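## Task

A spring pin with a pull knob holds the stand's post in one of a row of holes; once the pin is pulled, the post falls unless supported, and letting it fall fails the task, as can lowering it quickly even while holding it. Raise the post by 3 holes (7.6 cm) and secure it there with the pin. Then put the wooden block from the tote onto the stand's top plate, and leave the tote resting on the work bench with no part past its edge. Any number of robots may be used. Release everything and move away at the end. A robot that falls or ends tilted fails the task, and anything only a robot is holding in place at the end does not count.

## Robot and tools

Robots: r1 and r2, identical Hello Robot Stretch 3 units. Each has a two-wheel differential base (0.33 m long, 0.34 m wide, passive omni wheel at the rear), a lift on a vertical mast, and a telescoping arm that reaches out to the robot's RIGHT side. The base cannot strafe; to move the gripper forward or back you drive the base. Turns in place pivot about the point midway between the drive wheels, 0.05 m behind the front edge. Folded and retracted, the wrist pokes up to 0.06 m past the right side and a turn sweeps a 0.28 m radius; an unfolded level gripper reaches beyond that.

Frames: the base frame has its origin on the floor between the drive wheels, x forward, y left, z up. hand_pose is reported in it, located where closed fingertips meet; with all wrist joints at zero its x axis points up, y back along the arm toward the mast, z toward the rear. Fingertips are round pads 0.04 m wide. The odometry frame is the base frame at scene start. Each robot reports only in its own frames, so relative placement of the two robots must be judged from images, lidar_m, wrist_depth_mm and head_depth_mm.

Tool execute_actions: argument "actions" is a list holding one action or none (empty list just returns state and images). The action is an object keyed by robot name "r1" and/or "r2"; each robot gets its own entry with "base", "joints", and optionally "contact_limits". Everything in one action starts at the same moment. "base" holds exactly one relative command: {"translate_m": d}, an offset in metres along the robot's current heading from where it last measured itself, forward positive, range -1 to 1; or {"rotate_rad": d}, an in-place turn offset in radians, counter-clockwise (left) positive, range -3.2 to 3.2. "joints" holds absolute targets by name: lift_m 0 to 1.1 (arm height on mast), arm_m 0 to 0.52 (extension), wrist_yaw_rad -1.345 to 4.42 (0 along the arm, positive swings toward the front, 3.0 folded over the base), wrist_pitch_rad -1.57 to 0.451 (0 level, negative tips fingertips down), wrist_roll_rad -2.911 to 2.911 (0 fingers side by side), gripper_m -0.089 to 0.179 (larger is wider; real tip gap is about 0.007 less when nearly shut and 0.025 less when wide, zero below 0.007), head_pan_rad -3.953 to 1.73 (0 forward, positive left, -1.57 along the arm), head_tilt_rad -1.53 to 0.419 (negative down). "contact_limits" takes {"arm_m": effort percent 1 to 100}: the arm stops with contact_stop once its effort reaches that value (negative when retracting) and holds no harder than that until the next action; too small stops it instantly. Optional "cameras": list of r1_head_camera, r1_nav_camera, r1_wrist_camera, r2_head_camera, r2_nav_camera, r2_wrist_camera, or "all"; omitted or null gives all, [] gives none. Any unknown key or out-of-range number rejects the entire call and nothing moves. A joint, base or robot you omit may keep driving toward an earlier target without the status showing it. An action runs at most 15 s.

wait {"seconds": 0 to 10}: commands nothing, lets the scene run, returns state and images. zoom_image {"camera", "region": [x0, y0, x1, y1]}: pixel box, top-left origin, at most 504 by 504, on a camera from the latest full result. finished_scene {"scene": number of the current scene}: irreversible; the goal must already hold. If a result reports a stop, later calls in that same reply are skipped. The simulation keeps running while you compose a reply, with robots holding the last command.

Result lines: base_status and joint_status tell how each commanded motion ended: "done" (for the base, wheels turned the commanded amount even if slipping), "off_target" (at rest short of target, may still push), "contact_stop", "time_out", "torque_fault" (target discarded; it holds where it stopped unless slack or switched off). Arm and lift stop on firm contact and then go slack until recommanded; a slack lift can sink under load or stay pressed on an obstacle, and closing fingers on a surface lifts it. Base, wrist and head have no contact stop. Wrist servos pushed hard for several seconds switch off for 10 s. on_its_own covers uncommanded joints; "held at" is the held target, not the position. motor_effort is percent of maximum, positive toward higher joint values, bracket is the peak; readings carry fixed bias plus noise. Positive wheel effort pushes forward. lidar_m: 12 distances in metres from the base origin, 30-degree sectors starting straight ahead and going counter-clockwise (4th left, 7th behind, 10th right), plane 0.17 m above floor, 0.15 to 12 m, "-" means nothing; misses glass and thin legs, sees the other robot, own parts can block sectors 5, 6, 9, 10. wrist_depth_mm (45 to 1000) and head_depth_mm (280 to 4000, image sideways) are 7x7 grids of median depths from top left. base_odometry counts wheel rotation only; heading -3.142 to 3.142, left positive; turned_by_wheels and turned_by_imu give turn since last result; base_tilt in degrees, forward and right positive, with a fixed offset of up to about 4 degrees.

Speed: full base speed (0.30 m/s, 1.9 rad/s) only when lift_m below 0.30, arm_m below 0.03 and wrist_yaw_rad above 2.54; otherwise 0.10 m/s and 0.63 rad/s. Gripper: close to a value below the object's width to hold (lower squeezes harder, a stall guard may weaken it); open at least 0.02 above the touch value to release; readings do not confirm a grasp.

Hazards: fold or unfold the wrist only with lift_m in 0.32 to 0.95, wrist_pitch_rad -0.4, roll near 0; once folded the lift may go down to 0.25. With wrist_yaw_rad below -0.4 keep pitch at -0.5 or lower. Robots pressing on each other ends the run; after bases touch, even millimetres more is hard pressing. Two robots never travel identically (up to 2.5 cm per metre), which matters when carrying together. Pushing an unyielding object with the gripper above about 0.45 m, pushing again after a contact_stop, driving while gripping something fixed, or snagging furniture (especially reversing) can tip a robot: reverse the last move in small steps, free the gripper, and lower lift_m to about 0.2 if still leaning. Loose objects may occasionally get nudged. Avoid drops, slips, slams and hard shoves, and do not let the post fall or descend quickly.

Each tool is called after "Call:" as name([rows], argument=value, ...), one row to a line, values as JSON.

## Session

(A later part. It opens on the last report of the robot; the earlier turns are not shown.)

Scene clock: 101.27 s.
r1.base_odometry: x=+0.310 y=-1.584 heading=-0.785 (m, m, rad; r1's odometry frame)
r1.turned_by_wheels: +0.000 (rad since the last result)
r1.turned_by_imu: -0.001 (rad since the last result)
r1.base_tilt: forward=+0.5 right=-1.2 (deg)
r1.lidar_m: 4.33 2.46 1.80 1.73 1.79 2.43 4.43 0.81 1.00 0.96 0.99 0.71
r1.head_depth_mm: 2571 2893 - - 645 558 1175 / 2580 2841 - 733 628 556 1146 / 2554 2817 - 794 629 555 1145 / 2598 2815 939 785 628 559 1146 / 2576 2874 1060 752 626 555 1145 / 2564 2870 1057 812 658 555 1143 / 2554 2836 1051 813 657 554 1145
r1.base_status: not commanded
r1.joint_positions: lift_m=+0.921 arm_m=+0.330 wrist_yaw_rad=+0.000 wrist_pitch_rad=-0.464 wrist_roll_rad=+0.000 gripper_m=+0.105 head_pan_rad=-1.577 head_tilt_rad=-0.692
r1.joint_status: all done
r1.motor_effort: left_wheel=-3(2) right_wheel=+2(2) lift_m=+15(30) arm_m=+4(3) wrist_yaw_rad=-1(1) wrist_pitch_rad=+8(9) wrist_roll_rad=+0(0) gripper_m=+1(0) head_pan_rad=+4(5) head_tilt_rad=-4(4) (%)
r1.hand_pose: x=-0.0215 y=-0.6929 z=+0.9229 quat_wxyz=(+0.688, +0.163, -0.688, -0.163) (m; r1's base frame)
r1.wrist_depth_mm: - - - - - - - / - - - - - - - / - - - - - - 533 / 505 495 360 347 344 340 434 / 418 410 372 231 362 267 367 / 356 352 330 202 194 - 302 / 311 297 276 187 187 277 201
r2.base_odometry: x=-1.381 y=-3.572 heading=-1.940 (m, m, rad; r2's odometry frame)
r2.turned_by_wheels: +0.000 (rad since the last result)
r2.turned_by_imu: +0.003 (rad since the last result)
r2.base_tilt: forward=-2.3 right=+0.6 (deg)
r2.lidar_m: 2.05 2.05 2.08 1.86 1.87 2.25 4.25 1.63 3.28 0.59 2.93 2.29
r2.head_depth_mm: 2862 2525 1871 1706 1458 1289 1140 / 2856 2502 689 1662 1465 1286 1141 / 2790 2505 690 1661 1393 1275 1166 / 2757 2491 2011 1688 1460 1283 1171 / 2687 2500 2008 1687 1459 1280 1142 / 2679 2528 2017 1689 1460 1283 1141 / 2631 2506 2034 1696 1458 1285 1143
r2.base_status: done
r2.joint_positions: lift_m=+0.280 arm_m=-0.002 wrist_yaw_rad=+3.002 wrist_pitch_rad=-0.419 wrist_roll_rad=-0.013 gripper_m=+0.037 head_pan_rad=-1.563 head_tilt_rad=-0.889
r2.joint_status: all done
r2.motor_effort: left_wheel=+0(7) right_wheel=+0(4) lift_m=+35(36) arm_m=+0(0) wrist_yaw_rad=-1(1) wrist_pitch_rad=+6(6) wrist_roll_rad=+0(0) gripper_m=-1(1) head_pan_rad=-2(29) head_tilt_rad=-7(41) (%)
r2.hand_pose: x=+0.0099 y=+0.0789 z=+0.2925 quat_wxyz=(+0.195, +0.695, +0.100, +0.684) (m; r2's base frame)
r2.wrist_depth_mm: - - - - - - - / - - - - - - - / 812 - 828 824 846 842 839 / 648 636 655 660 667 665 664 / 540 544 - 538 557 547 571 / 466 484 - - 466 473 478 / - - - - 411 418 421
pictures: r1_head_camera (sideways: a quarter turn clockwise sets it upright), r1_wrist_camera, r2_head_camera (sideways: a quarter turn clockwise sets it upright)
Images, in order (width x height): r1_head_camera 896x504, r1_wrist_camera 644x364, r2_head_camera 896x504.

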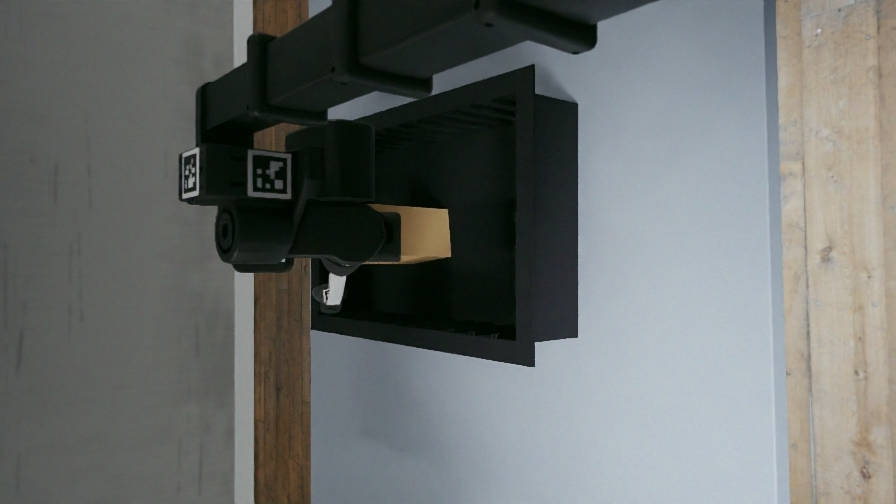

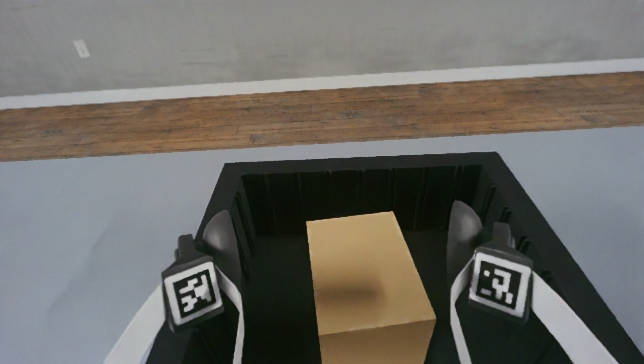

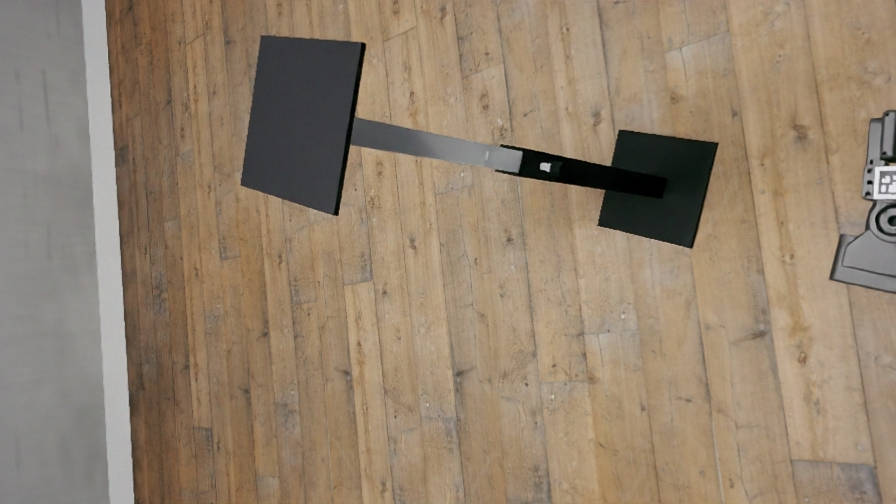

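Call:
execute_actions([
  {"r1":{"base":{"translate_m":-0.035},"joints":{"arm_m":0.362,"wrist_yaw_rad":0.1,"lift_m":0.90}},"r2":{"base":{"rotate_rad":-0.243},"joints":{"lift_m":0.37}}},
], cameras=["r1_wrist_camera"])

Call:
execute_actions([
  {"r1":{"joints":{"lift_m":0.835}},"r2":{"base":{"translate_m":0.03},"joints":{"wrist_yaw_rad":0.0}}},
], cameras=["r1_wrist_camera"])

Scene clock: 126.27 s.
r1.base_odometry: x=+0.285 y=-1.559 heading=-0.785 (m, m, rad; r1's odometry frame)
r1.turned_by_wheels: +0.000 (rad since the last result)
r1.turned_by_imu: -0.001 (rad since the last result)
r1.base_tilt: forward=+0.5 right=-1.1 (deg)
r1.lidar_m: 4.36 2.45 1.79 1.72 1.79 2.42 4.41 0.78 1.00 0.96 0.99 0.74
r1.head_depth_mm: 2597 2899 2753 - - 546 1165 / 2598 2844 - 771 644 558 1148 / 2561 2820 - 789 629 557 1146 / 2547 2835 - 779 626 556 1144 / 2567 2875 938 785 627 555 1143 / 2508 2875 1061 762 640 555 1141 / 2552 2839 1056 807 658 555 1147
r1.base_status: done
r1.joint_positions: lift_m=+0.901 arm_m=+0.362 wrist_yaw_rad=+0.098 wrist_pitch_rad=-0.464 wrist_roll_rad=+0.000 gripper_m=+0.105 head_pan_rad=-1.577 head_tilt_rad=-0.692
r1.joint_status: all done
r1.motor_effort: left_wheel=-2(8) right_wheel=+2(3) lift_m=+15(16) arm_m=+3(1) wrist_yaw_rad=+1(3) wrist_pitch_rad=+8(8) wrist_roll_rad=+0(0) gripper_m=+1(0) head_pan_rad=+5(6) head_tilt_rad=-4(4) (%)
r1.hand_pose: x=-0.0001 y=-0.7239 z=+0.9029 quat_wxyz=(+0.695, +0.197, -0.679, -0.129) (m; r1's base frame)
r1.wrist_depth_mm: - - - - - - - / - - - - - - - / - - - - - - - / 474 461 317 311 302 289 408 / 387 381 343 195 326 247 341 / 331 326 314 168 291 - 210 / 286 207 269 147 154 252 178
r2.base_odometry: x=-1.381 y=-3.572 heading=-2.182 (m, m, rad; r2's odometry frame)
r2.turned_by_wheels: -0.243 (rad since the last result)
r2.turned_by_imu: -0.240 (rad since the last result)
r2.base_tilt: forward=-2.3 right=+0.6 (deg)
r2.lidar_m: 2.08 2.04 2.17 1.90 1.87 1.99 2.91 1.63 1.81 0.59 2.92 2.69
r2.head_depth_mm: 3148 2521 2036 1698 1455 1285 1144 / 3074 2485 2003 1687 1453 1280 1161 / 2993 2490 1921 1697 1455 1280 1159 / 2901 2505 689 1654 1393 1277 1179 / 2810 2501 711 1695 1456 1280 1144 / 2699 2522 2015 1703 1460 1284 1145 / 2588 2498 2018 1687 1456 1280 1142
r2.base_status: done
r2.joint_positions: lift_m=+0.370 arm_m=-0.002 wrist_yaw_rad=+3.002 wrist_pitch_rad=-0.419 wrist_roll_rad=-0.013 gripper_m=+0.037 head_pan_rad=-1.563 head_tilt_rad=-0.890
r2.joint_status: all done
r2.motor_effort: left_wheel=+2(6) right_wheel=-2(5) lift_m=+43(46) arm_m=+0(0) wrist_yaw_rad=-2(2) wrist_pitch_rad=+6(6) wrist_roll_rad=+0(0) gripper_m=+0(1) head_pan_rad=-2(2) head_tilt_rad=-6(6) (%)
r2.hand_pose: x=+0.0099 y=+0.0789 z=+0.3823 quat_wxyz=(+0.195, +0.695, +0.100, +0.684) (m; r2's base frame)
r2.wrist_depth_mm: - - - - - - - / - - - - - - - / - - - - - - - / 790 787 806 802 797 832 810 / 672 672 - 671 675 666 683 / 560 574 - 559 576 574 574 / 500 512 - 509 501 516 503
pictures: r1_wrist_camera
Images, in order (width x height): r1_wrist_camera 644x364.

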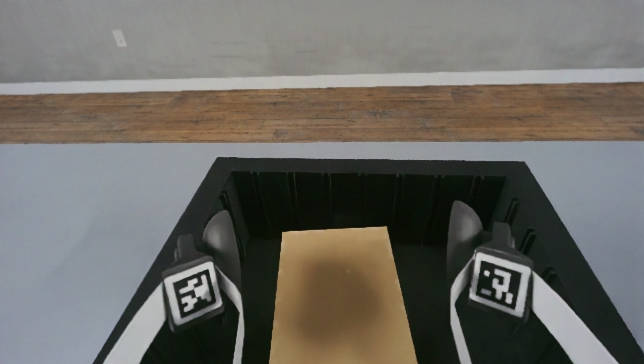

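Scene clock: 128.77 s.
r1.base_odometry: x=+0.285 y=-1.559 heading=-0.785 (m, m, rad; r1's odometry frame)
r1.turned_by_wheels: +0.000 (rad since the last result)
r1.turned_by_imu: +0.000 (rad since the last result)
r1.base_tilt: forward=+0.5 right=-1.2 (deg)
r1.lidar_m: 4.36 2.45 1.80 1.73 1.79 2.42 4.42 0.78 1.00 0.96 1.00 0.74
r1.head_depth_mm: 2590 2903 1071 851 - - 1149 / 2576 2912 2801 - 635 552 1145 / 2604 2869 2898 762 631 556 1147 / 2559 2828 2805 761 625 557 1146 / 2527 2931 921 784 627 554 1146 / 2539 2882 1058 762 643 555 1142 / 2578 2832 1056 813 659 554 1146
r1.base_status: not commanded
r1.joint_positions: lift_m=+0.836 arm_m=+0.362 wrist_yaw_rad=+0.098 wrist_pitch_rad=-0.464 wrist_roll_rad=+0.000 gripper_m=+0.105 head_pan_rad=-1.577 head_tilt_rad=-0.692
r1.joint_status: all done
r1.motor_effort: left_wheel=-2(2) right_wheel=+2(2) lift_m=+15(14) arm_m=+4(4) wrist_yaw_rad=+1(1) wrist_pitch_rad=+8(8) wrist_roll_rad=+0(0) gripper_m=+0(1) head_pan_rad=+4(4) head_tilt_rad=-4(4) (%)
r1.hand_pose: x=-0.0001 y=-0.7239 z=+0.8379 quat_wxyz=(+0.695, +0.197, -0.679, -0.129) (m; r1's base frame)
r1.wrist_depth_mm: - - - - - - - / - - - - - - - / 447 432 272 258 256 250 339 / 354 202 255 127 135 275 182 / 284 176 112 107 105 237 171 / 142 170 99 97 97 - 165 / 139 166 200 115 120 198 156
r2.base_odometry: x=-1.398 y=-3.597 heading=-2.182 (m, m, rad; r2's odometry frame)
r2.turned_by_wheels: +0.000 (rad since the last result)
r2.turned_by_imu: +0.000 (rad since the last result)
r2.base_tilt: forward=-2.3 right=+0.6 (deg)
r2.lidar_m: 2.06 2.01 2.15 1.91 1.89 2.00 2.94 1.66 1.83 0.59 2.91 2.64
r2.head_depth_mm: 3179 2522 2025 1700 1461 1283 1147 / 3035 2507 2035 1697 1463 1284 1162 / 2994 2482 709 1695 1460 1279 1171 / 2901 2501 688 1624 1390 1281 1148 / 2809 2503 1896 1699 1459 1282 1144 / 2677 2508 2029 1708 1457 1276 1142 / 2597 2485 2022 1696 1459 1276 1143
r2.base_status: done
r2.joint_positions: lift_m=+0.370 arm_m=-0.002 wrist_yaw_rad=+0.003 wrist_pitch_rad=-0.419 wrist_roll_rad=-0.013 gripper_m=+0.037 head_pan_rad=-1.563 head_tilt_rad=-0.890
r2.joint_status: all done
r2.motor_effort: left_wheel=+2(7) right_wheel=-2(3) lift_m=+42(43) arm_m=+0(0) wrist_yaw_rad=-3(1) wrist_pitch_rad=+6(6) wrist_roll_rad=+0(0) gripper_m=-1(0) head_pan_rad=-2(2) head_tilt_rad=-6(7) (%)
r2.hand_pose: x=-0.0208 y=-0.3674 z=+0.3823 quat_wxyz=(+0.697, +0.149, -0.687, -0.145) (m; r2's base frame)
r2.wrist_depth_mm: - - - - - - - / - - - - - - - / - - 916 - - - - / 780 788 750 823 784 802 821 / 656 667 675 633 665 668 674 / 561 576 539 553 585 582 580 / 496 487 484 501 497 504 507
pictures: r1_wrist_camera
Images, in order (width x height): r1_wrist_camera 644x364.

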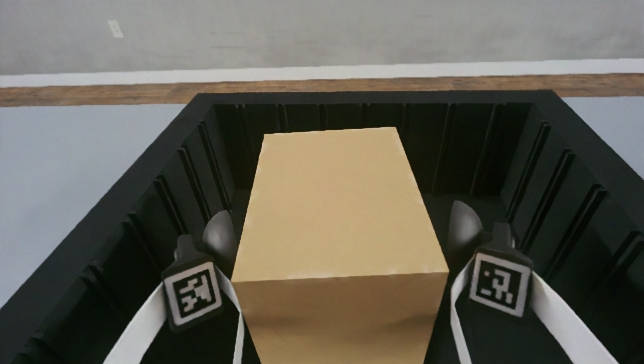

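Call:
execute_actions([
  {"r1":{"joints":{"gripper_m":0.025}},"r2":{"joints":{"wrist_pitch_rad":0.02,"gripper_m":0.07}}},
], cameras=["r1_wrist_camera"])

Call:
execute_actions([
  {"r1":{"joints":{"lift_m":0.96}}},
], cameras=["r1_wrist_camera","r2_wrist_camera","r2_head_camera"])

Scene clock: 135.47 s.
r1.base_odometry: x=+0.285 y=-1.559 heading=-0.785 (m, m, rad; r1's odometry frame)
r1.turned_by_wheels: +0.000 (rad since the last result)
r1.turned_by_imu: -0.001 (rad since the last result)
r1.base_tilt: forward=+0.6 right=-1.2 (deg)
r1.lidar_m: 4.38 2.46 1.80 1.72 1.79 2.42 4.40 0.78 1.00 0.96 1.00 0.74
r1.head_depth_mm: 2550 2894 1067 848 - - 1145 / 2581 2882 2836 - 635 552 1153 / 2559 2887 2922 761 627 558 1144 / 2573 2864 2812 762 627 557 1150 / 2561 2900 927 785 627 556 1148 / 2547 2825 1057 764 642 554 1141 / 2517 2852 1058 813 658 555 1142
r1.base_status: not commanded
r1.joint_positions: lift_m=+0.836 arm_m=+0.362 wrist_yaw_rad=+0.101 wrist_pitch_rad=-0.464 wrist_roll_rad=+0.000 gripper_m=+0.027 head_pan_rad=-1.577 head_tilt_rad=-0.692
r1.joint_status: all done
r1.motor_effort: left_wheel=-1(1) right_wheel=+1(2) lift_m=+15(14) arm_m=+4(3) wrist_yaw_rad=+0(1) wrist_pitch_rad=+8(8) wrist_roll_rad=+0(0) gripper_m=-29(100) head_pan_rad=+5(4) head_tilt_rad=-4(4) (%)
r1.hand_pose: x=+0.0005 y=-0.7238 z=+0.8379 quat_wxyz=(+0.696, +0.197, -0.679, -0.128) (m; r1's base frame)
r1.wrist_depth_mm: - - - - - - - / - - - - - - - / 451 432 269 254 257 250 340 / 355 202 268 127 135 274 182 / 285 176 115 107 105 252 172 / 143 169 98 97 98 - 168 / 139 169 203 115 119 197 161
r2.base_odometry: x=-1.398 y=-3.597 heading=-2.182 (m, m, rad; r2's odometry frame)
r2.turned_by_wheels: +0.000 (rad since the last result)
r2.turned_by_imu: +0.000 (rad since the last result)
r2.base_tilt: forward=-2.5 right=+0.5 (deg)
r2.lidar_m: 2.05 2.02 2.16 1.90 1.89 2.00 2.93 1.65 1.83 0.59 2.91 2.65
r2.head_depth_mm: 3121 2495 2020 1701 1455 1284 1137 / 3047 2495 2020 1694 1467 1282 1160 / 2986 2487 711 1692 1459 1282 1177 / 2931 2503 690 1623 1394 1281 1144 / 2813 2512 1915 1688 1463 1280 1141 / 2698 2505 2029 1697 1466 1287 1144 / 2586 2522 2017 1685 1452 1276 1148
r2.base_status: not commanded
r2.joint_positions: lift_m=+0.370 arm_m=-0.002 wrist_yaw_rad=+0.003 wrist_pitch_rad=-0.004 wrist_roll_rad=-0.013 gripper_m=+0.070 head_pan_rad=-1.563 head_tilt_rad=-0.890
r2.joint_status: all done
r2.motor_effort: left_wheel=+2(2) right_wheel=-2(2) lift_m=+43(43) arm_m=+0(0) wrist_yaw_rad=-2(2) wrist_pitch_rad=+8(8) wrist_roll_rad=+0(1) gripper_m=+0(79) head_pan_rad=-3(3) head_tilt_rad=-7(5) (%)
r2.hand_pose: x=-0.0206 y=-0.3993 z=+0.4835 quat_wxyz=(+0.712, +0.003, -0.702, -0.001) (m; r2's base frame)
r2.wrist_depth_mm: - - - - - - - / - - - - - - - / - - - - - - - / - - - - - - - / - - 358 - - - - / 996 943 374 942 896 - - / 765 762 727 764 754 755 769
pictures: r1_wrist_camera
Images, in order (width x height): r1_wrist_camera 644x364.

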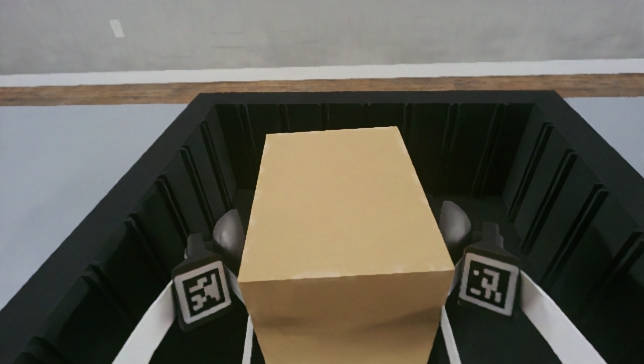

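Scene clock: 137.43 s.
r1.base_odometry: x=+0.285 y=-1.559 heading=-0.785 (m, m, rad; r1's odometry frame)
r1.turned_by_wheels: +0.000 (rad since the last result)
r1.turned_by_imu: +0.000 (rad since the last result)
r1.base_tilt: forward=+0.5 right=-1.2 (deg)
r1.lidar_m: 4.36 2.45 1.80 1.73 1.79 2.42 4.40 0.78 1.00 0.96 0.99 0.74
r1.head_depth_mm: 2588 2792 - 821 665 557 1171 / 2607 - 1026 790 645 557 1146 / 2571 - 906 789 627 556 1143 / 2577 2750 667 813 627 556 1149 / 2560 2897 924 780 625 555 1148 / 2543 2897 1062 760 641 554 1142 / 2585 2835 1058 805 659 554 1148
r1.base_status: not commanded
r1.joint_positions: lift_m=+0.959 arm_m=+0.362 wrist_yaw_rad=+0.101 wrist_pitch_rad=-0.483 wrist_roll_rad=+0.000 gripper_m=+0.036 head_pan_rad=-1.577 head_tilt_rad=-0.692
r1.joint_status: all done
r1.on_its_own: gripper_m is held at +0.035, not at your +0.025, by its stall guard, which is still easing
r1.motor_effort: left_wheel=-1(2) right_wheel=+2(2) lift_m=+35(37) arm_m=+4(4) wrist_yaw_rad=-1(1) wrist_pitch_rad=+18(19) wrist_roll_rad=+0(0) gripper_m=-24(30) head_pan_rad=+6(5) head_tilt_rad=-4(4) (%)
r1.hand_pose: x=+0.0002 y=-0.7212 z=+0.9577 quat_wxyz=(+0.694, +0.204, -0.677, -0.135) (m; r1's base frame)
r1.wrist_depth_mm: - - - - - - - / - - - - - - - / - - - - - - - / 551 546 532 517 508 492 481 / 462 453 369 146 137 391 406 / 398 390 108 108 109 - 357 / 344 341 260 108 108 277 314
r2.base_odometry: x=-1.398 y=-3.597 heading=-2.182 (m, m, rad; r2's odometry frame)
r2.turned_by_wheels: +0.000 (rad since the last result)
r2.turned_by_imu: +0.000 (rad since the last result)
r2.base_tilt: forward=-2.4 right=+0.6 (deg)
r2.lidar_m: 2.05 2.02 2.16 1.91 1.88 2.00 2.93 1.65 1.83 0.59 2.90 2.64
r2.head_depth_mm: 3166 2513 2027 1697 1461 1281 1143 / 3008 2516 2023 1687 1456 1284 1161 / 2953 2493 711 1694 1466 1286 1172 / 2905 2500 688 1618 1393 1281 1141 / 2786 2514 1912 1692 1459 1274 1145 / 2690 2517 2010 1690 1460 1281 1144 / 2596 2518 2012 1691 1462 1275 1141
r2.base_status: not commanded
r2.joint_positions: lift_m=+0.370 arm_m=-0.002 wrist_yaw_rad=+0.003 wrist_pitch_rad=-0.004 wrist_roll_rad=-0.013 gripper_m=+0.070 head_pan_rad=-1.563 head_tilt_rad=-0.890
r2.joint_status: not commanded
r2.motor_effort: left_wheel=+1(2) right_wheel=-2(2) lift_m=+42(42) arm_m=+0(0) wrist_yaw_rad=-2(2) wrist_pitch_rad=+7(8) wrist_roll_rad=+0(0) gripper_m=-1(1) head_pan_rad=-2(2) head_tilt_rad=-5(7) (%)
r2.hand_pose: x=-0.0206 y=-0.3993 z=+0.4835 quat_wxyz=(+0.712, +0.003, -0.702, -0.001) (m; r2's base frame)
r2.wrist_depth_mm: - - - - - - - / - - - - - - - / - - - - - - - / - - - - - - - / - - 355 - - - - / 964 945 371 967 913 - - / 759 754 729 743 753 747 761
pictures: r1_wrist_camera, r2_head_camera (sideways: a quarter turn clockwise sets it upright), r2_wrist_camera
Images, in order (width x height): r1_wrist_camera 644x364, r2_head_camera 896x504, r2_wrist_camera 644x364.

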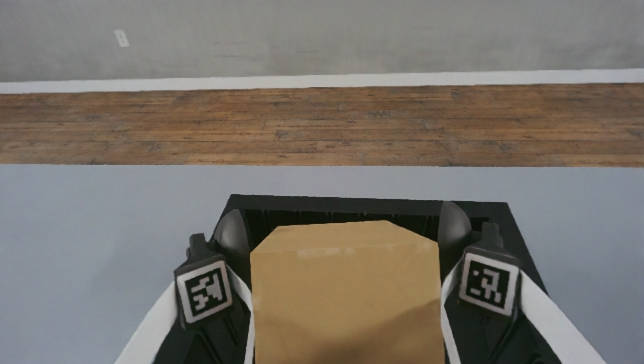

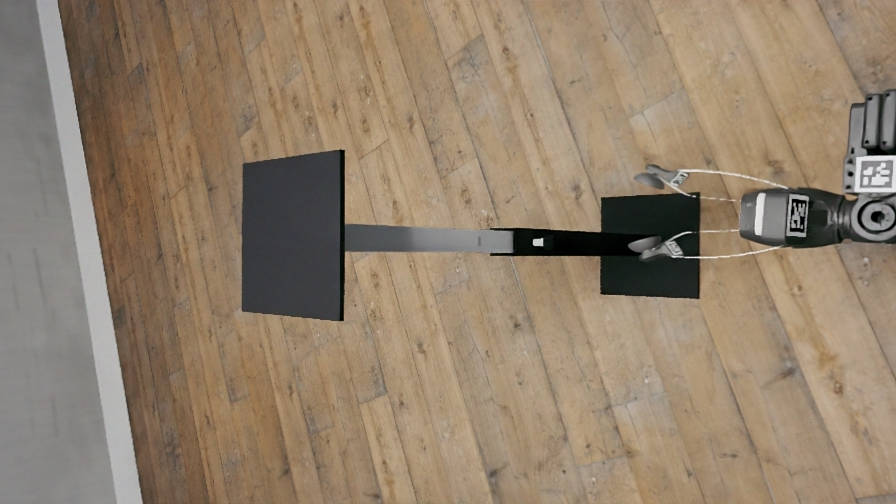

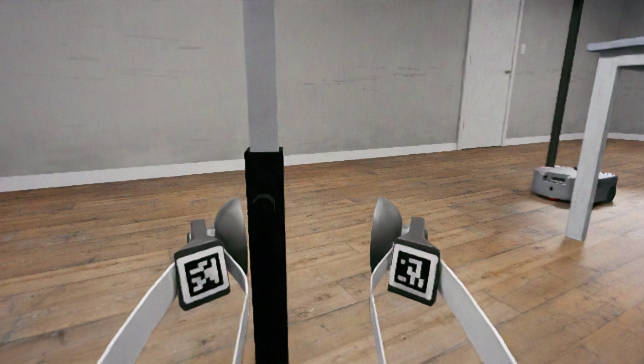

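Too deep — the block pivoted. Lower it back quickly.

Call:
execute_actions([
  {"r1":{"joints":{"lift_m":0.865,"gripper_m":0.02}},"r2":{"joints":{"head_pan_rad":-2.9,"head_tilt_rad":-0.2}}},
], cameras=["r1_wrist_camera","r1_head_camera","r2_head_camera"])

Scene clock: 143.47 s.
r1.base_odometry: x=+0.285 y=-1.559 heading=-0.785 (m, m, rad; r1's odometry frame)
r1.turned_by_wheels: +0.000 (rad since the last result)
r1.turned_by_imu: -0.001 (rad since the last result)
r1.base_tilt: forward=+0.5 right=-1.2 (deg)
r1.lidar_m: 4.37 2.45 1.79 1.73 1.79 2.42 4.40 0.78 1.00 0.96 0.99 0.74
r1.head_depth_mm: 2619 2878 1074 - - 540 1173 / 2595 2866 - 681 645 557 1146 / 2554 2890 - 787 629 556 1146 / 2568 2889 2988 739 626 556 1143 / 2562 2871 935 787 624 555 1145 / 2579 2867 1058 761 643 554 1148 / 2550 2886 1057 809 656 553 1147
r1.base_status: not commanded
r1.joint_positions: lift_m=+0.866 arm_m=+0.362 wrist_yaw_rad=+0.101 wrist_pitch_rad=-0.470 wrist_roll_rad=+0.000 gripper_m=+0.025 head_pan_rad=-1.577 head_tilt_rad=-0.692
r1.joint_status: gripper_m off_target (ended at +0.025, target +0.020); the others done
r1.motor_effort: left_wheel=-2(2) right_wheel=+2(2) lift_m=+14(30) arm_m=+3(4) wrist_yaw_rad=+0(0) wrist_pitch_rad=+11(19) wrist_roll_rad=+0(0) gripper_m=-29(99) head_pan_rad=+5(5) head_tilt_rad=-5(5) (%)
r1.hand_pose: x=+0.0004 y=-0.7231 z=+0.8668 quat_wxyz=(+0.695, +0.199, -0.678, -0.130) (m; r1's base frame)
r1.wrist_depth_mm: - - - - - - - / - - - - - - - / 509 493 295 288 278 269 430 / 403 388 300 305 295 274 334 / 334 214 272 157 144 254 188 / 285 180 108 109 109 - 170 / 156 164 232 108 108 227 161
r2.base_odometry: x=-1.398 y=-3.597 heading=-2.182 (m, m, rad; r2's odometry frame)
r2.turned_by_wheels: +0.000 (rad since the last result)
r2.turned_by_imu: +0.000 (rad since the last result)
r2.base_tilt: forward=-2.4 right=+0.6 (deg)
r2.lidar_m: 2.05 2.02 2.15 1.90 1.88 2.00 2.92 1.65 1.84 0.59 2.91 2.65
r2.head_depth_mm: 3073 - - - 3711 2424 1811 / 3068 - - - 3661 2436 1823 / 3114 - - - 3629 2421 1811 / 3141 - - - 3580 2396 1787 / 3147 - - - 3566 2357 1773 / 3223 - - - 3275 2253 1768 / 3256 - - 2422 1684 2148 1756
r2.base_status: not commanded
r2.joint_positions: lift_m=+0.370 arm_m=-0.002 wrist_yaw_rad=+0.003 wrist_pitch_rad=-0.004 wrist_roll_rad=-0.013 gripper_m=+0.070 head_pan_rad=-2.893 head_tilt_rad=-0.212
r2.joint_status: all done
r2.motor_effort: left_wheel=+2(1) right_wheel=-2(2) lift_m=+43(43) arm_m=+0(0) wrist_yaw_rad=-2(2) wrist_pitch_rad=+7(7) wrist_roll_rad=+0(0) gripper_m=-1(0) head_pan_rad=-2(30) head_tilt_rad=+6(45) (%)
r2.hand_pose: x=-0.0206 y=-0.3993 z=+0.4835 quat_wxyz=(+0.712, +0.003, -0.702, -0.001) (m; r2's base frame)
r2.wrist_depth_mm: - - - - - - - / - - - - - - - / - - - - - - - / - - - - - - - / - - 357 - - - - / 937 944 374 964 907 - - / 761 768 732 745 762 767 756
pictures: r1_head_camera (sideways: a quarter turn clockwise sets it upright), r1_wrist_camera, r2_head_camera (sideways: a quarter turn clockwise sets it upright)
Images, in order (width x height): r1_head_camera 896x504, r1_wrist_camera 644x364, r2_head_camera 896x504.

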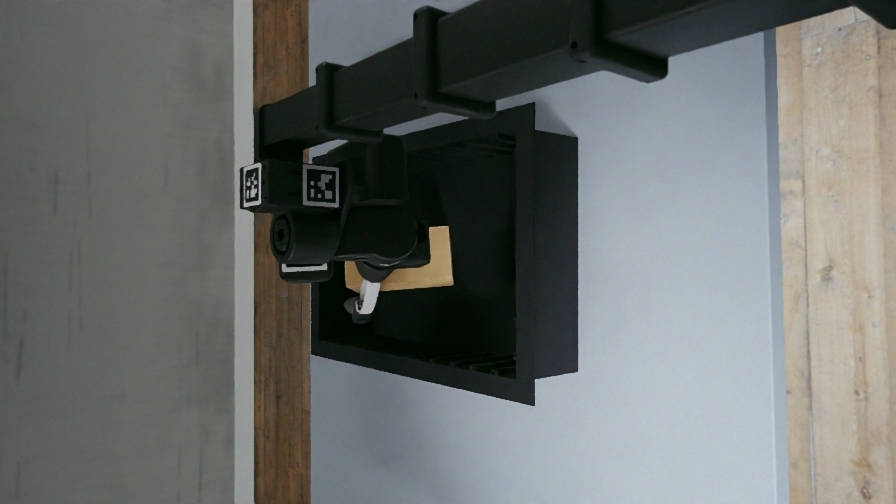

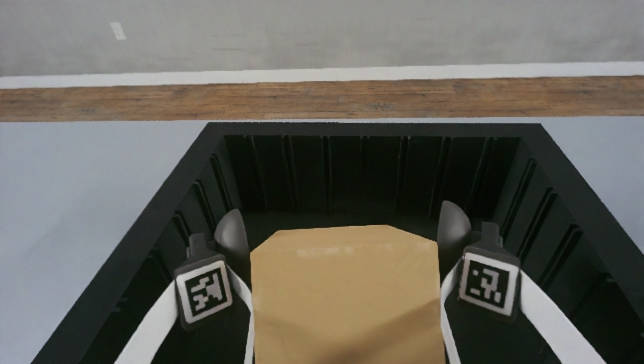

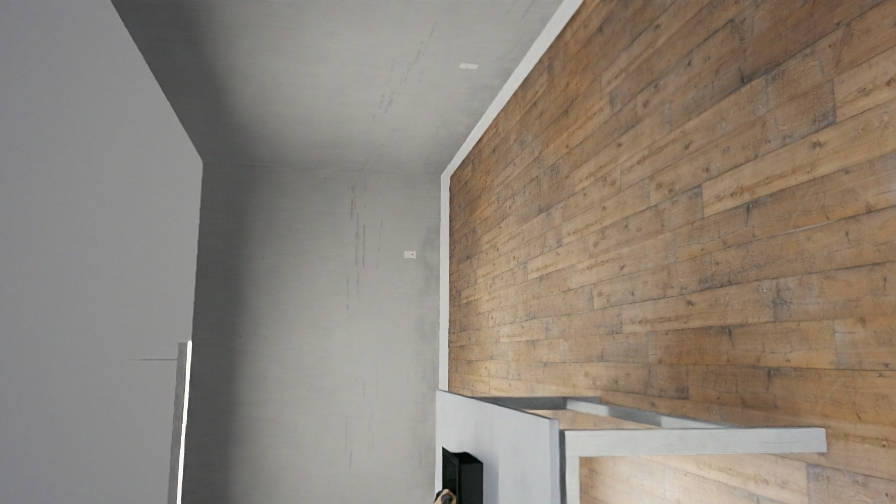

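Call:
execute_actions([
  {"r1":{"joints":{"lift_m":0.858,"arm_m":0.332}},"r2":{"base":{"translate_m":0.045},"joints":{"head_pan_rad":-2.5,"head_tilt_rad":-0.2,"lift_m":0.31}}},
], cameras=["r1_wrist_camera","r2_head_camera"])

Call:
zoom_image(camera="r2_head_camera", region=[350, 170, 510, 330])

Scene clock: 153.60 s.
r1.base_odometry: x=+0.285 y=-1.559 heading=-0.785 (m, m, rad; r1's odometry frame)
r1.turned_by_wheels: +0.000 (rad since the last result)
r1.turned_by_imu: -0.001 (rad since the last result)
r1.base_tilt: forward=+0.5 right=-1.2 (deg)
r1.lidar_m: 4.38 2.45 1.80 1.73 1.79 2.42 4.39 0.78 1.00 0.96 0.99 0.74
r1.head_depth_mm: 2624 2890 1072 883 - - 1171 / 2581 2905 2821 659 645 557 1150 / 2604 2881 - 762 630 557 1142 / 2579 2887 2811 738 626 556 1144 / 2570 2882 923 783 628 555 1143 / 2525 2854 1060 762 641 557 1147 / 2547 2859 1052 811 659 555 1142
r1.base_status: not commanded
r1.joint_positions: lift_m=+0.859 arm_m=+0.332 wrist_yaw_rad=+0.096 wrist_pitch_rad=-0.444 wrist_roll_rad=-0.005 gripper_m=+0.047 head_pan_rad=-1.577 head_tilt_rad=-0.692
r1.joint_status: all done
r1.on_its_own: gripper_m is held at +0.046, not at your +0.020, by its stall guard, which is not easing now
r1.motor_effort: left_wheel=-3(2) right_wheel=+4(4) lift_m=+13(13) arm_m=-4(5) wrist_yaw_rad=+3(3) wrist_pitch_rad=-3(10) wrist_roll_rad=+4(4) gripper_m=-20(21) head_pan_rad=+5(5) head_tilt_rad=-4(5) (%)
r1.hand_pose: x=-0.0003 y=-0.6974 z=+0.8655 quat_wxyz=(+0.699, +0.189, -0.679, -0.122) (m; r1's base frame)
r1.wrist_depth_mm: - - - - - - - / - - - - - - - / 526 510 314 310 300 289 441 / 408 397 307 336 324 275 340 / 335 214 237 125 119 248 188 / 284 181 106 107 108 - 165 / 151 167 232 109 110 226 158
r2.base_odometry: x=-1.424 y=-3.634 heading=-2.182 (m, m, rad; r2's odometry frame)
r2.turned_by_wheels: +0.000 (rad since the last result)
r2.turned_by_imu: +0.001 (rad since the last result)
r2.base_tilt: forward=-2.4 right=+0.4 (deg)
r2.lidar_m: 2.02 1.98 2.11 1.92 1.91 2.02 2.97 1.69 1.87 0.58 2.89 2.59
r2.head_depth_mm: 3003 - - - 3713 2449 1831 / 3112 - - - 3393 2426 1806 / 3120 - - 2692 1766 2310 1800 / 3132 - - 2481 2959 2387 1799 / 3163 - - 2556 3126 2372 1776 / 3242 - - - 1930 2139 1765 / 3229 - - - 3254 2334 1760
r2.base_status: done
r2.joint_positions: lift_m=+0.310 arm_m=-0.002 wrist_yaw_rad=+0.003 wrist_pitch_rad=-0.003 wrist_roll_rad=-0.013 gripper_m=+0.070 head_pan_rad=-2.507 head_tilt_rad=-0.211
r2.joint_status: all done
r2.motor_effort: left_wheel=+1(6) right_wheel=-2(3) lift_m=+36(34) arm_m=+0(0) wrist_yaw_rad=-2(3) wrist_pitch_rad=+7(7) wrist_roll_rad=+0(0) gripper_m=-1(1) head_pan_rad=+3(19) head_tilt_rad=+5(7) (%)
r2.hand_pose: x=-0.0207 y=-0.3994 z=+0.4241 quat_wxyz=(+0.712, +0.002, -0.702, +0.000) (m; r2's base frame)
r2.wrist_depth_mm: - - - - - - - / - - - - - - - / - - - - - - - / - - - - - - - / - - - - - - - / 852 850 821 802 791 876 851 / 676 689 675 631 670 682 660
pictures: r1_wrist_camera, r2_head_camera (sideways: a quarter turn clockwise sets it upright)
Images, in order (width x height): r1_wrist_camera 644x364, r2_head_camera 896x504.

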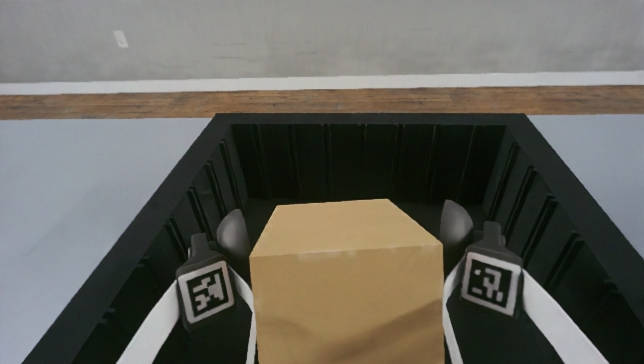

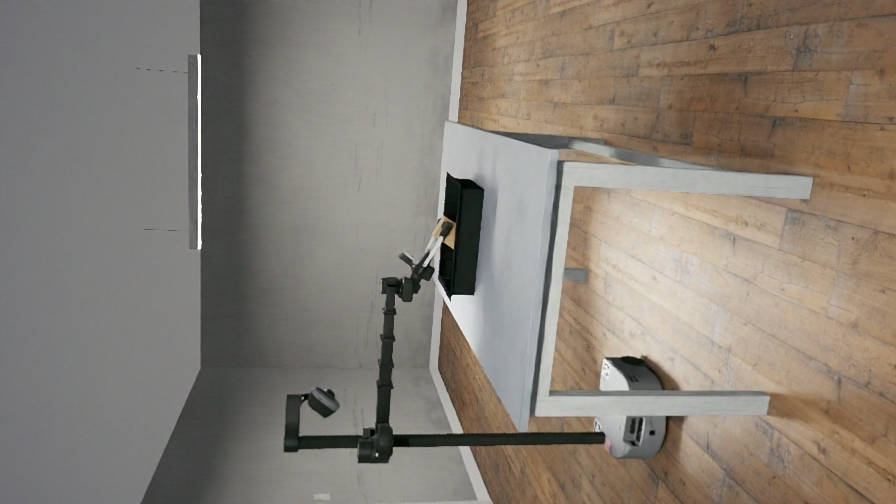

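Region (350, 170, 510, 330) of r2_head_camera's 896x504 image, scaled by 3.150, with more detail than that image has.

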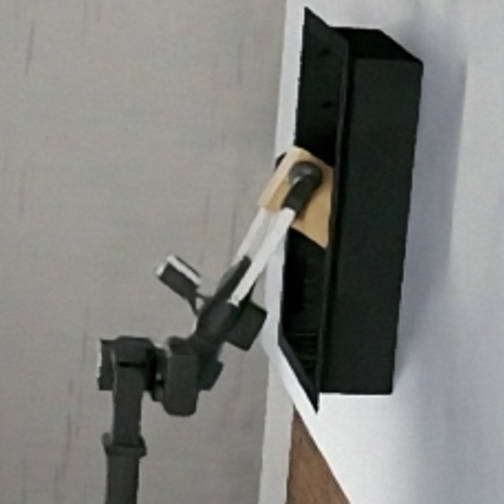

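Working. Continue.

Call:
execute_actions([
  {"r1":{"joints":{"lift_m":0.848,"arm_m":0.305}}},
], cameras=["r1_wrist_camera"])

Call:
execute_actions([
  {"r1":{"joints":{"lift_m":0.838,"arm_m":0.288}}},
], cameras=["r1_wrist_camera","r2_wrist_camera","r2_head_camera"])

Call:
zoom_image(camera="r2_head_camera", region=[350, 170, 510, 330])

Scene clock: 162.27 s.
r1.base_odometry: x=+0.285 y=-1.559 heading=-0.785 (m, m, rad; r1's odometry frame)
r1.turned_by_wheels: +0.000 (rad since the last result)
r1.turned_by_imu: -0.001 (rad since the last result)
r1.base_tilt: forward=+0.6 right=-1.2 (deg)
r1.lidar_m: 4.37 2.45 1.80 1.73 1.78 2.42 4.40 0.78 1.00 0.96 0.99 0.74
r1.head_depth_mm: 2603 2880 1067 863 - - 1165 / 2590 2884 2824 - 636 559 1151 / 2583 2867 2823 741 630 559 1140 / 2584 2875 2721 739 627 556 1145 / 2566 2835 934 784 626 555 1146 / 2540 2846 1061 762 641 553 1146 / 2524 2844 1058 812 658 554 1142
r1.base_status: not commanded
r1.joint_positions: lift_m=+0.850 arm_m=+0.305 wrist_yaw_rad=+0.095 wrist_pitch_rad=-0.451 wrist_roll_rad=-0.009 gripper_m=+0.047 head_pan_rad=-1.577 head_tilt_rad=-0.692
r1.joint_status: lift_m contact_stop (moved -0.009 of -0.011); the others done
r1.on_its_own: gripper_m is held at +0.046, not at your +0.020, by its stall guard, which is not easing now; lift_m is slack since a contact_stop, until your next command for it
r1.motor_effort: left_wheel=-4(4) right_wheel=+6(8) lift_m=+24(24) arm_m=-3(3) wrist_yaw_rad=+3(5) wrist_pitch_rad=+1(26) wrist_roll_rad=+6(6) gripper_m=-20(20) head_pan_rad=+4(4) head_tilt_rad=-4(4) (%)
r1.hand_pose: x=-0.0008 y=-0.6694 z=+0.8553 quat_wxyz=(+0.699, +0.191, -0.677, -0.125) (m; r1's base frame)
r1.wrist_depth_mm: - - - - - - - / - - - - - - - / 495 476 327 335 325 282 417 / 385 353 283 154 335 277 219 / 318 194 240 114 111 252 176 / 168 173 103 103 105 - 166 / 142 171 220 112 114 216 157
r2.base_odometry: x=-1.424 y=-3.634 heading=-2.182 (m, m, rad; r2's odometry frame)
r2.turned_by_wheels: +0.000 (rad since the last result)
r2.turned_by_imu: +0.000 (rad since the last result)
r2.base_tilt: forward=-2.4 right=+0.5 (deg)
r2.lidar_m: 2.02 1.97 2.12 1.93 1.91 2.02 2.96 1.69 1.86 0.59 2.89 2.59
r2.head_depth_mm: 3035 - - - 3704 2461 1825 / 3112 - - - 3441 2433 1812 / 3081 - - 2647 1772 2286 1800 / 3166 - - 2475 2965 2380 1794 / 3159 - - 2467 3136 2364 1779 / 3225 - - - 1927 2157 1773 / 3275 - - - 3263 2354 1764
r2.base_status: not commanded
r2.joint_positions: lift_m=+0.310 arm_m=-0.002 wrist_yaw_rad=+0.003 wrist_pitch_rad=-0.003 wrist_roll_rad=-0.013 gripper_m=+0.070 head_pan_rad=-2.507 head_tilt_rad=-0.211
r2.joint_status: not commanded
r2.motor_effort: left_wheel=+1(1) right_wheel=-2(2) lift_m=+36(36) arm_m=+0(0) wrist_yaw_rad=-2(2) wrist_pitch_rad=+7(7) wrist_roll_rad=+0(0) gripper_m=-1(1) head_pan_rad=+2(2) head_tilt_rad=+6(6) (%)
r2.hand_pose: x=-0.0207 y=-0.3994 z=+0.4241 quat_wxyz=(+0.712, +0.002, -0.702, +0.000) (m; r2's base frame)
r2.wrist_depth_mm: - - - - - - - / - - - - - - - / - - - - - - - / - - - - - - - / - - - - - - - / 830 858 830 758 833 878 846 / 680 666 680 618 672 683 682
pictures: r1_wrist_camera
Images, in order (width x height): r1_wrist_camera 644x364.

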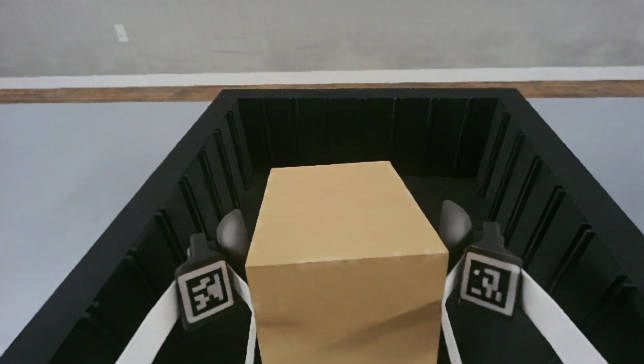

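not run: a stop came earlier in this reply.

This scene's latest camera images include none from r2_head_camera. They are from: r1_wrist_camera. Call execute_actions without "cameras", or with r2_head_camera in "cameras", to get its image.

Call:
execute_actions([
  {"r1":{"joints":{"lift_m":0.846,"arm_m":0.29}}},
], cameras=[])

Call:
execute_actions([
  {"r1":{"joints":{"lift_m":0.84,"gripper_m":0.11}}},
], cameras=[])

Call:
execute_actions([
  {"r1":{"joints":{"lift_m":0.835,"arm_m":0.268}}},
], cameras=["r1_wrist_camera","r2_wrist_camera","r2_head_camera"])

Call:
zoom_image(camera="r2_head_camera", region=[350, 170, 510, 330])

Scene clock: 171.40 s.
r1.base_odometry: x=+0.285 y=-1.559 heading=-0.785 (m, m, rad; r1's odometry frame)
r1.turned_by_wheels: +0.000 (rad since the last result)
r1.turned_by_imu: +0.000 (rad since the last result)
r1.base_tilt: forward=+0.5 right=-1.2 (deg)
r1.lidar_m: 4.36 2.45 1.80 1.72 1.79 2.42 4.40 0.78 1.00 0.96 1.00 0.74
r1.head_depth_mm: 2585 2934 1073 846 - - 1158 / 2587 2919 2725 - 629 558 1150 / 2579 2870 2793 - 629 557 1144 / 2600 2868 2709 718 627 556 1143 / 2563 2882 927 778 625 554 1142 / 2560 2862 1056 761 642 555 1146 / 2529 2810 1057 810 660 555 1143
r1.base_status: not commanded
r1.joint_positions: lift_m=+0.846 arm_m=+0.290 wrist_yaw_rad=+0.098 wrist_pitch_rad=-0.471 wrist_roll_rad=-0.008 gripper_m=+0.047 head_pan_rad=-1.577 head_tilt_rad=-0.692
r1.joint_status: all done
r1.on_its_own: gripper_m is held at +0.046, not at your +0.020, by its stall guard, which is not easing now
r1.motor_effort: left_wheel=-2(3) right_wheel=+2(6) lift_m=+16(19) arm_m=-4(4) wrist_yaw_rad=+1(3) wrist_pitch_rad=+11(12) wrist_roll_rad=+5(6) gripper_m=-20(20) head_pan_rad=+5(5) head_tilt_rad=-4(4) (%)
r1.hand_pose: x=-0.0002 y=-0.6517 z=+0.8475 quat_wxyz=(+0.698, +0.199, -0.676, -0.131) (m; r1's base frame)
r1.wrist_depth_mm: - - - - - - - / - - 550 332 324 318 - / 456 445 298 349 343 283 391 / 364 223 280 137 307 281 193 / 302 185 121 110 108 246 169 / 150 173 100 101 104 - 168 / 137 173 211 115 120 207 154
r2.base_odometry: x=-1.424 y=-3.634 heading=-2.182 (m, m, rad; r2's odometry frame)
r2.turned_by_wheels: +0.000 (rad since the last result)
r2.turned_by_imu: +0.000 (rad since the last result)
r2.base_tilt: forward=-2.3 right=+0.6 (deg)
r2.lidar_m: 2.01 1.98 2.10 1.93 1.90 2.02 2.96 1.69 1.87 0.58 2.89 2.60
r2.head_depth_mm: 3041 - - - 3717 2431 1832 / 3070 - - - 3412 2411 1809 / 3093 - - 2679 1769 2289 1807 / 3136 - - 2472 2978 2393 1799 / 3180 - - 2427 3065 2354 1774 / 3228 - - - 1929 2133 1776 / 3263 - - - 3318 2315 1771
r2.base_status: not commanded
r2.joint_positions: lift_m=+0.310 arm_m=-0.002 wrist_yaw_rad=+0.003 wrist_pitch_rad=-0.003 wrist_roll_rad=-0.013 gripper_m=+0.070 head_pan_rad=-2.507 head_tilt_rad=-0.211
r2.joint_status: not commanded
r2.motor_effort: left_wheel=+2(1) right_wheel=-2(2) lift_m=+35(36) arm_m=+0(0) wrist_yaw_rad=-2(1) wrist_pitch_rad=+7(7) wrist_roll_rad=+0(0) gripper_m=+0(1) head_pan_rad=+2(2) head_tilt_rad=+6(7) (%)
r2.hand_pose: x=-0.0207 y=-0.3994 z=+0.4241 quat_wxyz=(+0.712, +0.002, -0.702, +0.000) (m; r2's base frame)
r2.wrist_depth_mm: - - - - - - - / - - - - - - - / - - - - - - - / - - - - - - - / - - - - - - - / 848 858 829 784 835 868 849 / 679 674 675 631 680 681 676
pictures: none
No camera images: the call's "cameras" was empty. Leave "cameras" out to get every camera's image.

Scene clock: 172.53 s.
r1.base_odometry: x=+0.285 y=-1.559 heading=-0.785 (m, m, rad; r1's odometry frame)
r1.turned_by_wheels: +0.000 (rad since the last result)
r1.turned_by_imu: +0.000 (rad since the last result)
r1.base_tilt: forward=+0.5 right=-1.2 (deg)
r1.lidar_m: 4.34 2.45 1.79 1.73 1.78 2.42 4.41 0.78 1.00 0.96 1.00 0.74
r1.head_depth_mm: 2583 2880 1075 847 - - 1159 / 2593 2937 2714 - 631 558 1151 / 2571 2886 2819 - 627 557 1147 / 2571 2872 2698 - 627 557 1150 / 2594 2887 923 779 626 556 1144 / 2554 2859 1059 763 640 555 1148 / 2532 2852 1058 811 657 554 1141
r1.base_status: not commanded
r1.joint_positions: lift_m=+0.841 arm_m=+0.290 wrist_yaw_rad=+0.099 wrist_pitch_rad=-0.469 wrist_roll_rad=-0.006 gripper_m=+0.110 head_pan_rad=-1.577 head_tilt_rad=-0.692
r1.joint_status: all done
r1.motor_effort: left_wheel=-2(2) right_wheel=+2(2) lift_m=+15(15) arm_m=-3(4) wrist_yaw_rad=+1(2) wrist_pitch_rad=+11(12) wrist_roll_rad=+4(5) gripper_m=+1(78) head_pan_rad=+4(5) head_tilt_rad=-4(4) (%)
r1.hand_pose: x=-0.0001 y=-0.6518 z=+0.8418 quat_wxyz=(+0.697, +0.199, -0.676, -0.130) (m; r1's base frame)
r1.wrist_depth_mm: - - - - - - - / - - 337 328 319 309 - / 452 436 298 343 339 284 367 / 356 213 257 134 298 280 185 / 295 181 231 113 114 235 170 / 147 166 101 99 100 - 165 / 140 183 207 112 119 203 152
r2.base_odometry: x=-1.424 y=-3.634 heading=-2.182 (m, m, rad; r2's odometry frame)
r2.turned_by_wheels: +0.000 (rad since the last result)
r2.turned_by_imu: +0.000 (rad since the last result)
r2.base_tilt: forward=-2.3 right=+0.6 (deg)
r2.lidar_m: 2.01 1.98 2.10 1.93 1.91 2.02 2.96 1.70 1.87 0.59 2.89 2.60
r2.head_depth_mm: 3062 - - - 3750 2456 1814 / 3035 - - - 3409 2418 1814 / 3118 - - 2661 1775 2271 1794 / 3122 - - 2493 2958 2385 1783 / 3183 - - 2447 3111 2382 1783 / 3174 - - - 1934 2124 1773 / 3313 - - - 3233 2331 1773
r2.base_status: not commanded
r2.joint_positions: lift_m=+0.310 arm_m=-0.002 wrist_yaw_rad=+0.003 wrist_pitch_rad=-0.003 wrist_roll_rad=-0.013 gripper_m=+0.070 head_pan_rad=-2.507 head_tilt_rad=-0.211
r2.joint_status: not commanded
r2.motor_effort: left_wheel=+2(1) right_wheel=-2(2) lift_m=+36(34) arm_m=+0(0) wrist_yaw_rad=-2(1) wrist_pitch_rad=+7(7) wrist_roll_rad=+0(1) gripper_m=-1(0) head_pan_rad=+2(2) head_tilt_rad=+6(5) (%)
r2.hand_pose: x=-0.0207 y=-0.3994 z=+0.4241 quat_wxyz=(+0.712, +0.002, -0.702, +0.000) (m; r2's base frame)
r2.wrist_depth_mm: - - - - - - - / - - - - - - - / - - - - - - - / - - - - - - - / - - - - - - - / 849 876 825 789 809 877 853 / 668 692 673 633 681 694 672
pictures: none
No camera images: the call's "cameras" was empty. Leave "cameras" out to get every camera's image.

Scene clock: 173.60 s.
r1.base_odometry: x=+0.285 y=-1.559 heading=-0.785 (m, m, rad; r1's odometry frame)
r1.turned_by_wheels: +0.000 (rad since the last result)
r1.turned_by_imu: +0.000 (rad since the last result)
r1.base_tilt: forward=+0.5 right=-1.1 (deg)
r1.lidar_m: 4.36 2.46 1.80 1.72 1.78 2.43 4.40 0.78 1.00 0.96 1.00 0.74
r1.head_depth_mm: 2590 2934 1066 848 - - 1150 / 2586 2912 2678 - 627 556 1147 / 2601 2868 2686 - 629 556 1145 / 2568 2895 1814 - 626 556 1145 / 2534 2859 928 779 627 555 1143 / 2543 2855 1059 759 642 554 1138 / 2565 2798 1050 814 659 554 1149
r1.base_status: not commanded
r1.joint_positions: lift_m=+0.836 arm_m=+0.268 wrist_yaw_rad=+0.099 wrist_pitch_rad=-0.469 wrist_roll_rad=-0.006 gripper_m=+0.110 head_pan_rad=-1.577 head_tilt_rad=-0.692
r1.joint_status: all done
r1.motor_effort: left_wheel=-2(3) right_wheel=+2(2) lift_m=+15(15) arm_m=-3(6) wrist_yaw_rad=+1(1) wrist_pitch_rad=+11(11) wrist_roll_rad=+4(4) gripper_m=+1(0) head_pan_rad=+4(5) head_tilt_rad=-4(4) (%)
r1.hand_pose: x=-0.0001 y=-0.6300 z=+0.8369 quat_wxyz=(+0.697, +0.199, -0.676, -0.130) (m; r1's base frame)
r1.wrist_depth_mm: - - - - - - - / - 570 347 343 331 315 475 / 435 424 278 156 354 284 341 / 352 198 273 126 129 278 181 / 280 175 261 114 116 234 169 / 141 172 230 130 139 - 162 / 141 183 206 156 175 196 154
r2.base_odometry: x=-1.424 y=-3.634 heading=-2.182 (m, m, rad; r2's odometry frame)
r2.turned_by_wheels: +0.000 (rad since the last result)
r2.turned_by_imu: +0.000 (rad since the last result)
r2.base_tilt: forward=-2.4 right=+0.6 (deg)
r2.lidar_m: 2.02 1.98 2.11 1.93 1.91 2.02 2.96 1.69 1.87 0.58 2.89 2.60
r2.head_depth_mm: 3067 - - - 3720 2438 1829 / 3073 - - - 3402 2429 1809 / 3117 - - 2673 1763 2294 1791 / 3114 - - 2495 2945 2379 1797 / 3142 - - 2503 3131 2377 1783 / 3205 - - - 1934 2145 1789 / 3250 - - - 3262 2355 1763
r2.base_status: not commanded
r2.joint_positions: lift_m=+0.310 arm_m=-0.002 wrist_yaw_rad=+0.003 wrist_pitch_rad=-0.003 wrist_roll_rad=-0.013 gripper_m=+0.070 head_pan_rad=-2.507 head_tilt_rad=-0.211
r2.joint_status: not commanded
r2.motor_effort: left_wheel=+2(1) right_wheel=-2(2) lift_m=+36(34) arm_m=+0(0) wrist_yaw_rad=-2(3) wrist_pitch_rad=+7(7) wrist_roll_rad=+0(0) gripper_m=-1(0) head_pan_rad=+2(2) head_tilt_rad=+6(6) (%)
r2.hand_pose: x=-0.0207 y=-0.3994 z=+0.4241 quat_wxyz=(+0.712, +0.002, -0.702, +0.000) (m; r2's base frame)
r2.wrist_depth_mm: - - - - - - - / - - - - - - - / - - - - - - - / - - - - - - - / - - - - - - - / 866 865 815 773 807 870 862 / 683 686 680 622 670 682 677
pictures: r1_wrist_camera, r2_head_camera (sideways: a quarter turn clockwise sets it upright), r2_wrist_camera
Images, in order (width x height): r1_wrist_camera 644x364, r2_head_camera 896x504, r2_wrist_camera 644x364.

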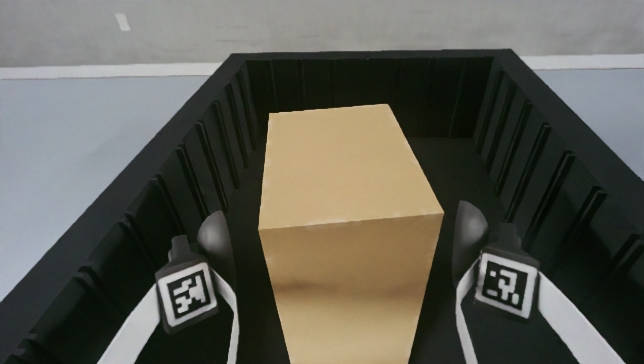

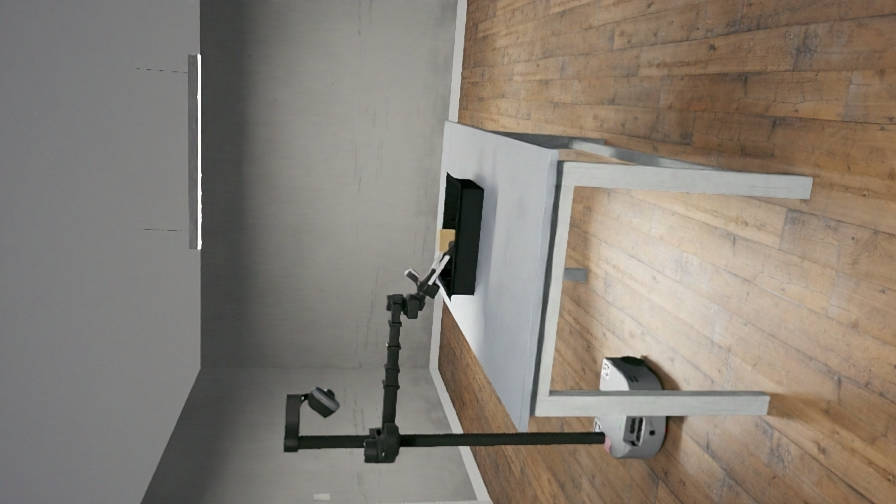

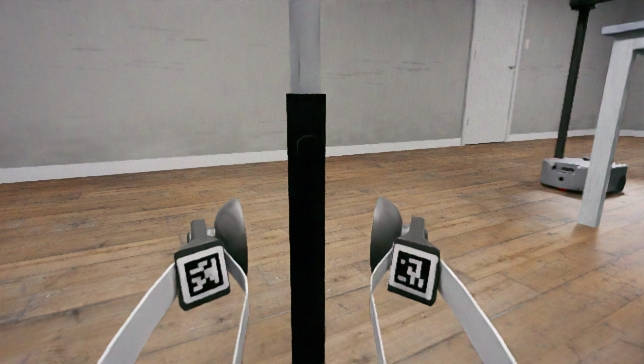

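Region (350, 170, 510, 330) of r2_head_camera's 896x504 image, scaled by 3.150, with more detail than that image has.

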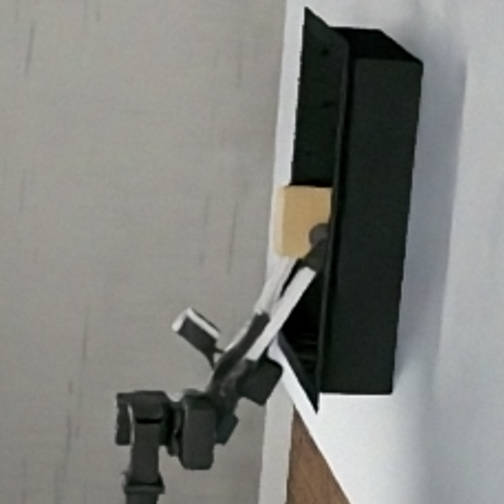

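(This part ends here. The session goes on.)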